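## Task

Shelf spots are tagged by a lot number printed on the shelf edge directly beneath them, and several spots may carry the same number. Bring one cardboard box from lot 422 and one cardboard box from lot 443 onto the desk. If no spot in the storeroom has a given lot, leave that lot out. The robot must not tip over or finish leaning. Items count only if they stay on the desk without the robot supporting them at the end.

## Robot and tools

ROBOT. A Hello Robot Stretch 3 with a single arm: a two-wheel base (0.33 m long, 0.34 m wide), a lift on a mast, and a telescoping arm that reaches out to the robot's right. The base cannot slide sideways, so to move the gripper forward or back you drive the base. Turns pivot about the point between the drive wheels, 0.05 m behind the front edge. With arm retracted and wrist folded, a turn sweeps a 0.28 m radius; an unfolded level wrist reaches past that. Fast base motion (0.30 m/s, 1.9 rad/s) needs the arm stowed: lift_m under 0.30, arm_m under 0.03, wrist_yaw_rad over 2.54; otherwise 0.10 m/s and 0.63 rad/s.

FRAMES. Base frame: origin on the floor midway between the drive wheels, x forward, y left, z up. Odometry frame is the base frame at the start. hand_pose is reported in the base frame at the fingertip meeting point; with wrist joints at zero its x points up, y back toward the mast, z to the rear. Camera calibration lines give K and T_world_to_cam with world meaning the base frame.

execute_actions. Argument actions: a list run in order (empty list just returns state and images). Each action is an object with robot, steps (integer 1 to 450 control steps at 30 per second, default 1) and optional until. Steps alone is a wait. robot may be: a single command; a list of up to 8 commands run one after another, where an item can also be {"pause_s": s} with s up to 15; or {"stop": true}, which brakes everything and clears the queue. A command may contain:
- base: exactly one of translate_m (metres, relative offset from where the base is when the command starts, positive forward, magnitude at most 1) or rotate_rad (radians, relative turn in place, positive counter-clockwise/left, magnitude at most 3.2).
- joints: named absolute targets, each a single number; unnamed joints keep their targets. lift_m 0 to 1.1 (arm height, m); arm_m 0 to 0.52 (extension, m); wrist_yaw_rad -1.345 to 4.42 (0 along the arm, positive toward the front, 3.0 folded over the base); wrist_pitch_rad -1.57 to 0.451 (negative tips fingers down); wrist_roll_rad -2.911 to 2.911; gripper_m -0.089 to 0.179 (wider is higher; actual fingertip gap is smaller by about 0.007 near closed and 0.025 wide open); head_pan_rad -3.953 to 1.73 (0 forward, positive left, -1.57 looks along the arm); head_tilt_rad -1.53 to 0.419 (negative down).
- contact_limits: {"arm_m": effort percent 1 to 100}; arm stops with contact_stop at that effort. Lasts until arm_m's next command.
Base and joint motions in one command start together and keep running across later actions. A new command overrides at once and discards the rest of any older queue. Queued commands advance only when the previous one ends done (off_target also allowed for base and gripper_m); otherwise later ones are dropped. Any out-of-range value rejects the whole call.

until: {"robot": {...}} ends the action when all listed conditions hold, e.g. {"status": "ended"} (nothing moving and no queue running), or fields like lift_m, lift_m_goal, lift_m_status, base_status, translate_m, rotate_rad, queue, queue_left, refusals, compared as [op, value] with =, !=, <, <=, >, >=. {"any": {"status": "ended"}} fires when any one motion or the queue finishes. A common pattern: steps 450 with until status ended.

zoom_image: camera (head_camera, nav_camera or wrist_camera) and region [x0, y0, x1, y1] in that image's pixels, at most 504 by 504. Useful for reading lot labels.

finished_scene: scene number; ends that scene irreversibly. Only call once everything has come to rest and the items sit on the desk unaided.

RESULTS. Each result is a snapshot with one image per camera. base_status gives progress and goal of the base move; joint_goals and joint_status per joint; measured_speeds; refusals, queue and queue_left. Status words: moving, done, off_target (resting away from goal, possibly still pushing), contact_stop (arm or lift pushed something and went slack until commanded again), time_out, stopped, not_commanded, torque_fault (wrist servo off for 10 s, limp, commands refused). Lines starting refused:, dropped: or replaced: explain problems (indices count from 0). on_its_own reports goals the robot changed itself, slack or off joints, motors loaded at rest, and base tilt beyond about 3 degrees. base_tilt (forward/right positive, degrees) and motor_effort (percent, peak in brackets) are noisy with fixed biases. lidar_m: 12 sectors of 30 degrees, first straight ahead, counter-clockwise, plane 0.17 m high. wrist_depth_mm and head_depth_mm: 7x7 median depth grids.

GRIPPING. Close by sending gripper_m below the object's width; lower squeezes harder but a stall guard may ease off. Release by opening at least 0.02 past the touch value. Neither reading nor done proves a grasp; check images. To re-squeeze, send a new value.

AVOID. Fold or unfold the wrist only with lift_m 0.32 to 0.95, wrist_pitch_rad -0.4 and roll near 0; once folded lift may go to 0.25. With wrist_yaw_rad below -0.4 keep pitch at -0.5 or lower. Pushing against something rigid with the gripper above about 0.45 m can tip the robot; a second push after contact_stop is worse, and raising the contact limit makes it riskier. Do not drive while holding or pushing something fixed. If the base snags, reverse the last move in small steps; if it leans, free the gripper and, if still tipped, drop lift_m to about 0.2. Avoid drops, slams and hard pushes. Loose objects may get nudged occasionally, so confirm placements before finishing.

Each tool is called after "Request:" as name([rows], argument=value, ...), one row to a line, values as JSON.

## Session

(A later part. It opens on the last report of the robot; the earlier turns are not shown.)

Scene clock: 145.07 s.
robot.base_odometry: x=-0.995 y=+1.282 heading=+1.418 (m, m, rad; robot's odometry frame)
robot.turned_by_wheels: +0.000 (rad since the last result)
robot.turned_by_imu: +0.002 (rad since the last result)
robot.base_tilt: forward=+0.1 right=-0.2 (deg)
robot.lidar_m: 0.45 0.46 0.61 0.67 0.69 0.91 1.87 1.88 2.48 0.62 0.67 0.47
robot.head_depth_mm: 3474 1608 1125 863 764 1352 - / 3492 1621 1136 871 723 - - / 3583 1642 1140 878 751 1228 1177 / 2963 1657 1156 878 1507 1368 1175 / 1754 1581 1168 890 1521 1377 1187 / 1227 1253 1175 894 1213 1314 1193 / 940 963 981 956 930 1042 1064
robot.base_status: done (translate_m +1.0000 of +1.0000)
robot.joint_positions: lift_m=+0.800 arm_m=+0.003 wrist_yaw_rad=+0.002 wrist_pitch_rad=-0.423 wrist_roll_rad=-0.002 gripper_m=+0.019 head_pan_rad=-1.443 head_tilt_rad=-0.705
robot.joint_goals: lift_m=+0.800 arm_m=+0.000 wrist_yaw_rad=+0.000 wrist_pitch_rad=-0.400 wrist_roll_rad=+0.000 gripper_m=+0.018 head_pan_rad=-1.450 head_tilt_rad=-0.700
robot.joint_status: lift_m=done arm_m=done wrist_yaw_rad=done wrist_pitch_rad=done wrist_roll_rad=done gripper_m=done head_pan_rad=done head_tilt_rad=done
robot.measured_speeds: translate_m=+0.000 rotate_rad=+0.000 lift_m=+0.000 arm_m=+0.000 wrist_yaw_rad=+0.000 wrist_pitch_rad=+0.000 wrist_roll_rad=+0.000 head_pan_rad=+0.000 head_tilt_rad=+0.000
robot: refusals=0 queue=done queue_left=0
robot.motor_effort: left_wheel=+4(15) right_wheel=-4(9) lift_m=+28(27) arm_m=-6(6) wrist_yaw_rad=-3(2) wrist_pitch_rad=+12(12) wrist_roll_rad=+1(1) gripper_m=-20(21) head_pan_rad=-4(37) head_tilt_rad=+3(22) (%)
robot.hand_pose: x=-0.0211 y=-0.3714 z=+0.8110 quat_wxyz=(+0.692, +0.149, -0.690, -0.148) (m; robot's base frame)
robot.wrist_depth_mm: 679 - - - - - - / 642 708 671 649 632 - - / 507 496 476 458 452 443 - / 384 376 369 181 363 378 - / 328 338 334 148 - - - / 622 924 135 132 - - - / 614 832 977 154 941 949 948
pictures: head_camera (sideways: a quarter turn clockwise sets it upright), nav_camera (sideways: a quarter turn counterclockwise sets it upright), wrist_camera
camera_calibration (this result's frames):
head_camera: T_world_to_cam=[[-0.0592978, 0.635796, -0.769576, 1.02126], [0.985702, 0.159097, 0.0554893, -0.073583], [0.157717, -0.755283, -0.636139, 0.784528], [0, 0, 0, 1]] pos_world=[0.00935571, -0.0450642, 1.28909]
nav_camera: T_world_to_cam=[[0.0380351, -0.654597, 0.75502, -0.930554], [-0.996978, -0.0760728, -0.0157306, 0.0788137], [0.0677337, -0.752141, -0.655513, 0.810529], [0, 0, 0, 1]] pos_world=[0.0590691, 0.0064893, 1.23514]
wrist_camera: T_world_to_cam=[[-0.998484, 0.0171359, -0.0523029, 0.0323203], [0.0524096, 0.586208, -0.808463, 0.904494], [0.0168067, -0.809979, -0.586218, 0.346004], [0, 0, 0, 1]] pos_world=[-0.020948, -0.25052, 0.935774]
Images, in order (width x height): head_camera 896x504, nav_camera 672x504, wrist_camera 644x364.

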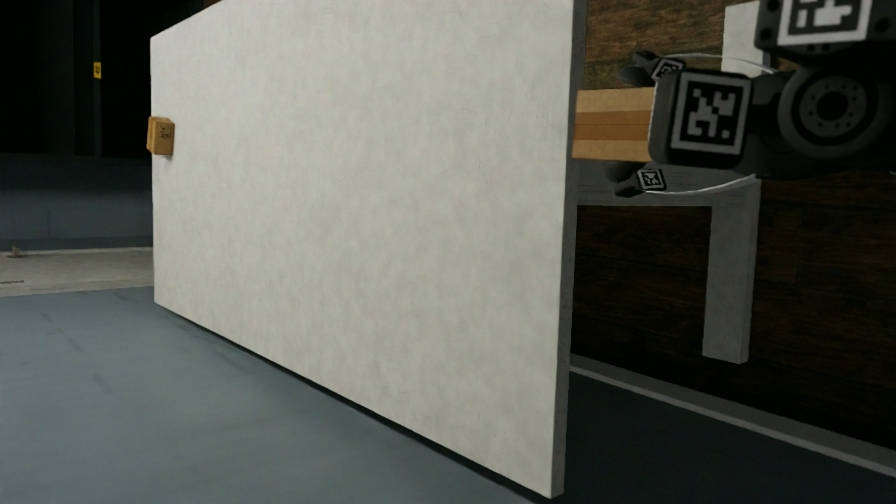

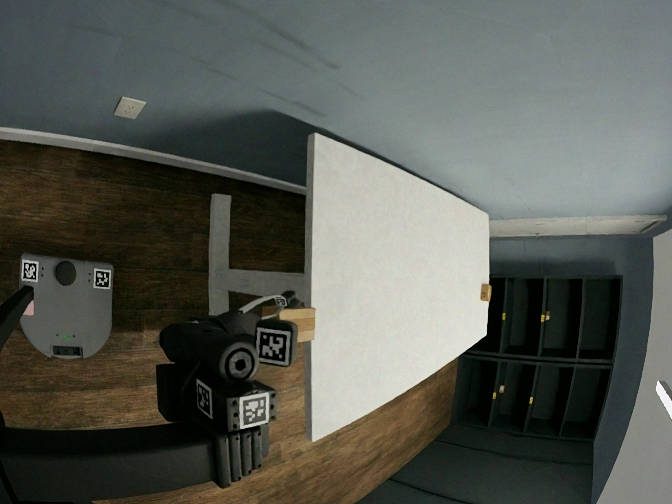

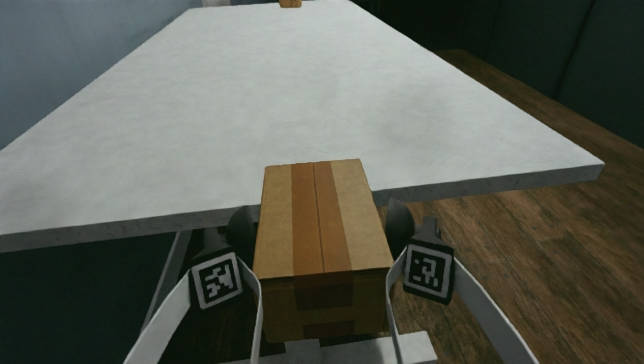

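Request:
execute_actions([
  {"robot":{"joints":{"arm_m":0.35,"lift_m":0.78}},"steps":200,"until":{"robot":{"arm_m":[">",0.27]}}},
  {"robot":{"joints":{"lift_m":0.752}},"steps":200,"until":{"robot":{"status":"ended"}}},
])

Scene clock: 149.30 s.
robot.base_odometry: x=-0.995 y=+1.282 heading=+1.418 (m, m, rad; robot's odometry frame)
robot.turned_by_wheels: +0.000 (rad since the last result)
robot.turned_by_imu: +0.001 (rad since the last result)
robot.base_tilt: forward=+0.1 right=-0.2 (deg)
robot.lidar_m: 0.45 0.46 0.61 0.67 0.69 0.91 1.88 1.88 2.48 0.62 0.67 0.47
robot.head_depth_mm: 3440 1599 1124 - 744 1349 1165 / 3477 1619 1136 - 768 1356 1177 / 3570 1652 1143 876 776 1261 1184 / 2911 1670 1153 881 1523 1383 1175 / 1773 1591 1163 891 1519 1381 1184 / 1233 1263 1175 896 1213 1327 1193 / 940 956 979 948 930 1043 1063
robot.base_status: done (translate_m +1.0000 of +1.0000)
robot.joint_positions: lift_m=+0.752 arm_m=+0.350 wrist_yaw_rad=+0.001 wrist_pitch_rad=-0.423 wrist_roll_rad=-0.002 gripper_m=+0.019 head_pan_rad=-1.443 head_tilt_rad=-0.705
robot.joint_goals: lift_m=+0.752 arm_m=+0.350 wrist_yaw_rad=+0.000 wrist_pitch_rad=-0.400 wrist_roll_rad=+0.000 gripper_m=+0.018 head_pan_rad=-1.450 head_tilt_rad=-0.700
robot.joint_status: lift_m=done arm_m=done wrist_yaw_rad=done wrist_pitch_rad=done wrist_roll_rad=done gripper_m=done head_pan_rad=done head_tilt_rad=done
robot.measured_speeds: translate_m=+0.000 rotate_rad=+0.000 lift_m=+0.000 arm_m=+0.000 wrist_yaw_rad=+0.000 wrist_pitch_rad=+0.000 wrist_roll_rad=+0.000 head_pan_rad=+0.000 head_tilt_rad=+0.000
robot: refusals=0 queue=done queue_left=0
robot.motor_effort: left_wheel=+4(4) right_wheel=-5(4) lift_m=+15(31) arm_m=+6(8) wrist_yaw_rad=-1(2) wrist_pitch_rad=+12(12) wrist_roll_rad=+1(1) gripper_m=-20(20) head_pan_rad=-4(4) head_tilt_rad=+2(4) (%)
robot.hand_pose: x=-0.0214 y=-0.7183 z=+0.7639 quat_wxyz=(+0.692, +0.149, -0.690, -0.149) (m; robot's base frame)
robot.wrist_depth_mm: 724 914 868 825 931 - - / 563 542 519 498 487 509 - / 385 375 369 356 351 338 350 / 297 287 283 181 271 267 263 / 238 234 230 148 213 219 216 / 200 198 135 133 178 187 184 / 172 171 169 155 164 162 161
pictures: head_camera (sideways: a quarter turn clockwise sets it upright), nav_camera (sideways: a quarter turn counterclockwise sets it upright), wrist_camera
camera_calibration (this result's frames):
head_camera: T_world_to_cam=[[-0.0592644, 0.635712, -0.769648, 1.02135], [0.985707, 0.159068, 0.0554857, -0.0735783], [0.1577, -0.755359, -0.636053, 0.784416], [0, 0, 0, 1]] pos_world=[0.00935431, -0.0450658, 1.28909]
nav_camera: T_world_to_cam=[[0.0380012, -0.654515, 0.755094, -0.930649], [-0.996981, -0.0760394, -0.0157363, 0.0788212], [0.0677165, -0.752216, -0.655428, 0.810419], [0, 0, 0, 1]] pos_world=[0.0590703, 0.00648, 1.23514]
wrist_camera: T_world_to_cam=[[-0.998464, 0.0182838, -0.0523022, 0.0363667], [0.0530825, 0.586172, -0.808446, 1.06973], [0.0158766, -0.80998, -0.586242, 0.0373639], [0, 0, 0, 1]] pos_world=[-0.0210661, -0.597444, 0.888622]
Images, in order (width x height): head_camera 896x504, nav_camera 672x504, wrist_camera 644x364.

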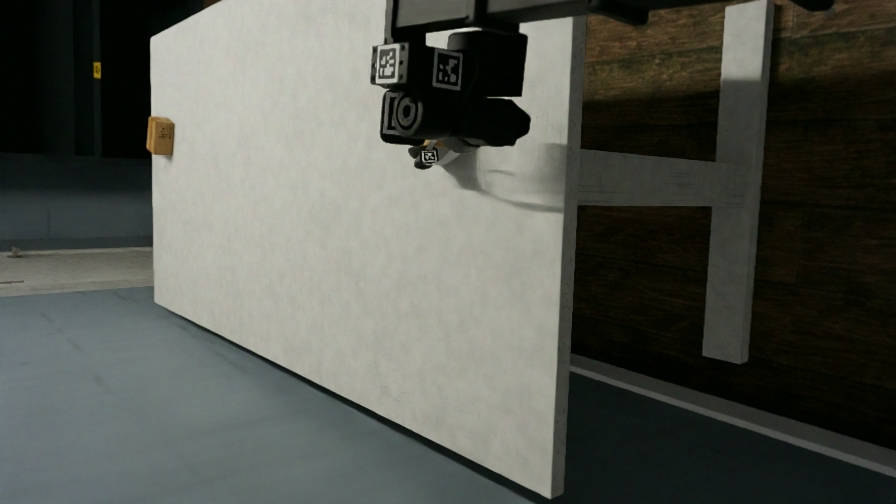

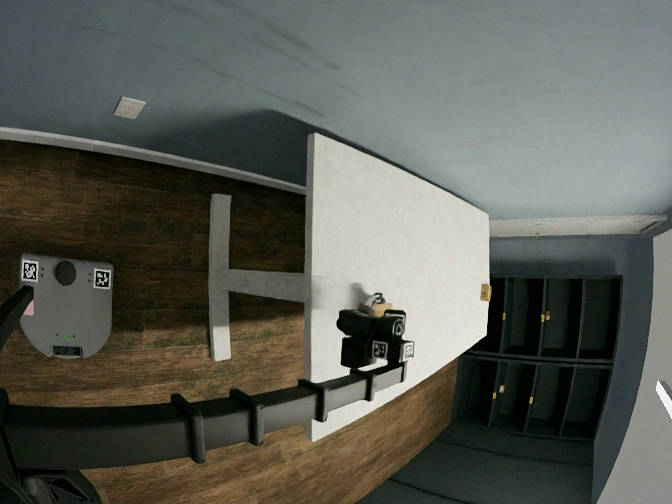

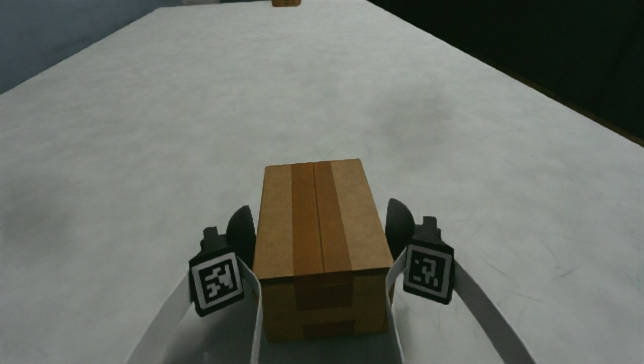

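Request:
execute_actions([
  {"robot":[{"joints":{"lift_m":0.745}},{"joints":{"gripper_m":0.13}},{"joints":{"lift_m":0.83,"arm_m":0.22}}],"steps":300,"until":{"robot":{"status":"ended"}}},
])

Scene clock: 154.03 s.
robot.base_odometry: x=-0.995 y=+1.282 heading=+1.418 (m, m, rad; robot's odometry frame)
robot.turned_by_wheels: +0.000 (rad since the last result)
robot.turned_by_imu: +0.001 (rad since the last result)
robot.base_tilt: forward=+0.1 right=-0.2 (deg)
robot.lidar_m: 0.45 0.46 0.61 0.67 0.69 0.91 1.87 1.88 2.48 0.62 0.67 0.47
robot.head_depth_mm: 3431 1614 1123 - 1530 1354 1170 / 3442 1634 1135 - 1534 1364 1169 / 3545 1649 1148 906 773 1255 1174 / 2959 1667 1154 885 1511 1369 1185 / 1754 1592 1161 886 1514 1378 1182 / 1224 1264 1176 897 1217 1326 1194 / 942 958 979 953 937 1047 1061
robot.base_status: done (translate_m +1.0000 of +1.0000)
robot.joint_positions: lift_m=+0.830 arm_m=+0.220 wrist_yaw_rad=+0.001 wrist_pitch_rad=-0.417 wrist_roll_rad=-0.002 gripper_m=+0.130 head_pan_rad=-1.443 head_tilt_rad=-0.705
robot.joint_goals: lift_m=+0.830 arm_m=+0.220 wrist_yaw_rad=+0.000 wrist_pitch_rad=-0.400 wrist_roll_rad=+0.000 gripper_m=+0.130 head_pan_rad=-1.450 head_tilt_rad=-0.700
robot.joint_status: lift_m=done arm_m=done wrist_yaw_rad=done wrist_pitch_rad=done wrist_roll_rad=done gripper_m=done head_pan_rad=done head_tilt_rad=done
robot.measured_speeds: translate_m=+0.000 rotate_rad=+0.000 lift_m=+0.000 arm_m=+0.000 wrist_yaw_rad=+0.000 wrist_pitch_rad=+0.000 wrist_roll_rad=+0.000 head_pan_rad=+0.000 head_tilt_rad=+0.000
robot: refusals=0 queue=done queue_left=0
robot.motor_effort: left_wheel=+4(4) right_wheel=-4(4) lift_m=+27(33) arm_m=-6(5) wrist_yaw_rad=-1(0) wrist_pitch_rad=+8(12) wrist_roll_rad=+1(1) gripper_m=+0(85) head_pan_rad=-3(4) head_tilt_rad=+2(2) (%)
robot.hand_pose: x=-0.0214 y=-0.5899 z=+0.8425 quat_wxyz=(+0.693, +0.147, -0.691, -0.146) (m; robot's base frame)
robot.wrist_depth_mm: 717 - - - - - - / 687 822 793 765 744 - - / 595 576 548 547 529 - - / 442 433 426 378 407 401 - / 356 358 346 305 337 339 325 / 297 306 291 286 281 270 274 / 260 247 250 247 243 243 239
pictures: head_camera (sideways: a quarter turn clockwise sets it upright), nav_camera (sideways: a quarter turn counterclockwise sets it upright), wrist_camera
camera_calibration (this result's frames):
head_camera: T_world_to_cam=[[-0.0592605, 0.63568, -0.769675, 1.02139], [0.985707, 0.159071, 0.0554843, -0.0735765], [0.157703, -0.755386, -0.63602, 0.784374], [0, 0, 0, 1]] pos_world=[0.0093544, -0.0450663, 1.2891]
nav_camera: T_world_to_cam=[[0.0379974, -0.654483, 0.755122, -0.930685], [-0.996981, -0.0760405, -0.0157385, 0.0788241], [0.0677204, -0.752243, -0.655396, 0.810377], [0, 0, 0, 1]] pos_world=[0.0590706, 0.00647721, 1.23514]
wrist_camera: T_world_to_cam=[[-0.998464, 0.0179543, -0.0524198, 0.0380344], [0.0530857, 0.581057, -0.81213, 1.05809], [0.0158777, -0.813665, -0.581118, 0.180945], [0, 0, 0, 1]] pos_world=[-0.0210662, -0.468262, 0.966447]
Images, in order (width x height): head_camera 896x504, nav_camera 672x504, wrist_camera 644x364.

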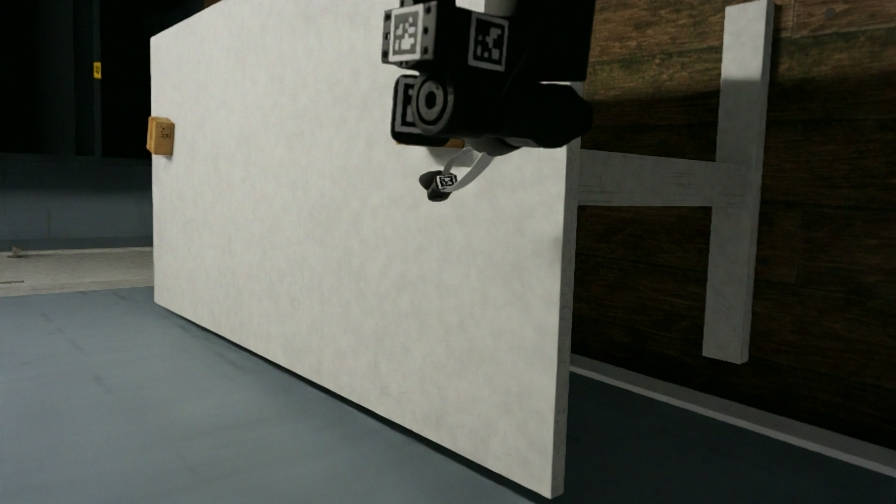

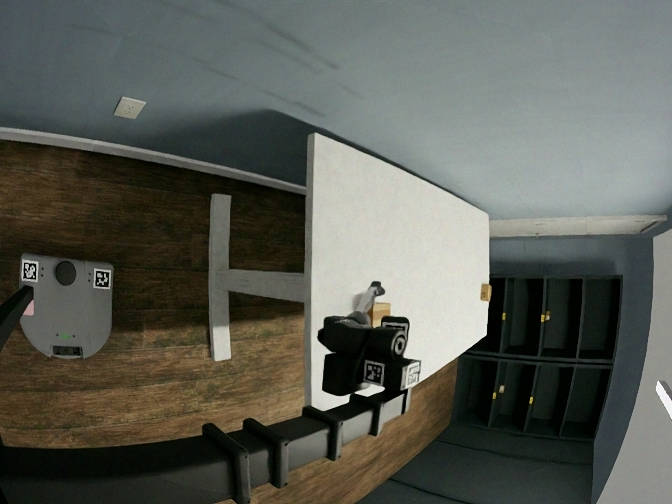

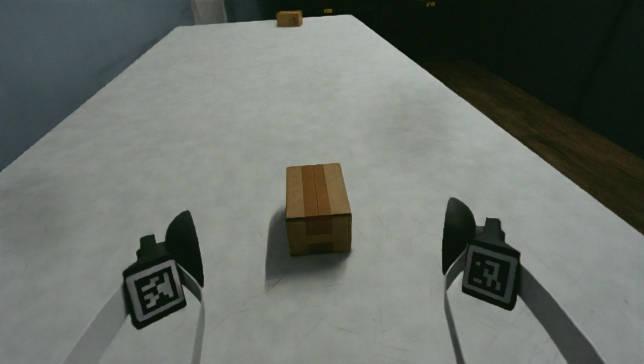

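Both boxes are on the desk and the gripper is clear.

Request:
finished_scene(scene=2)

The scene is finished: the task was done.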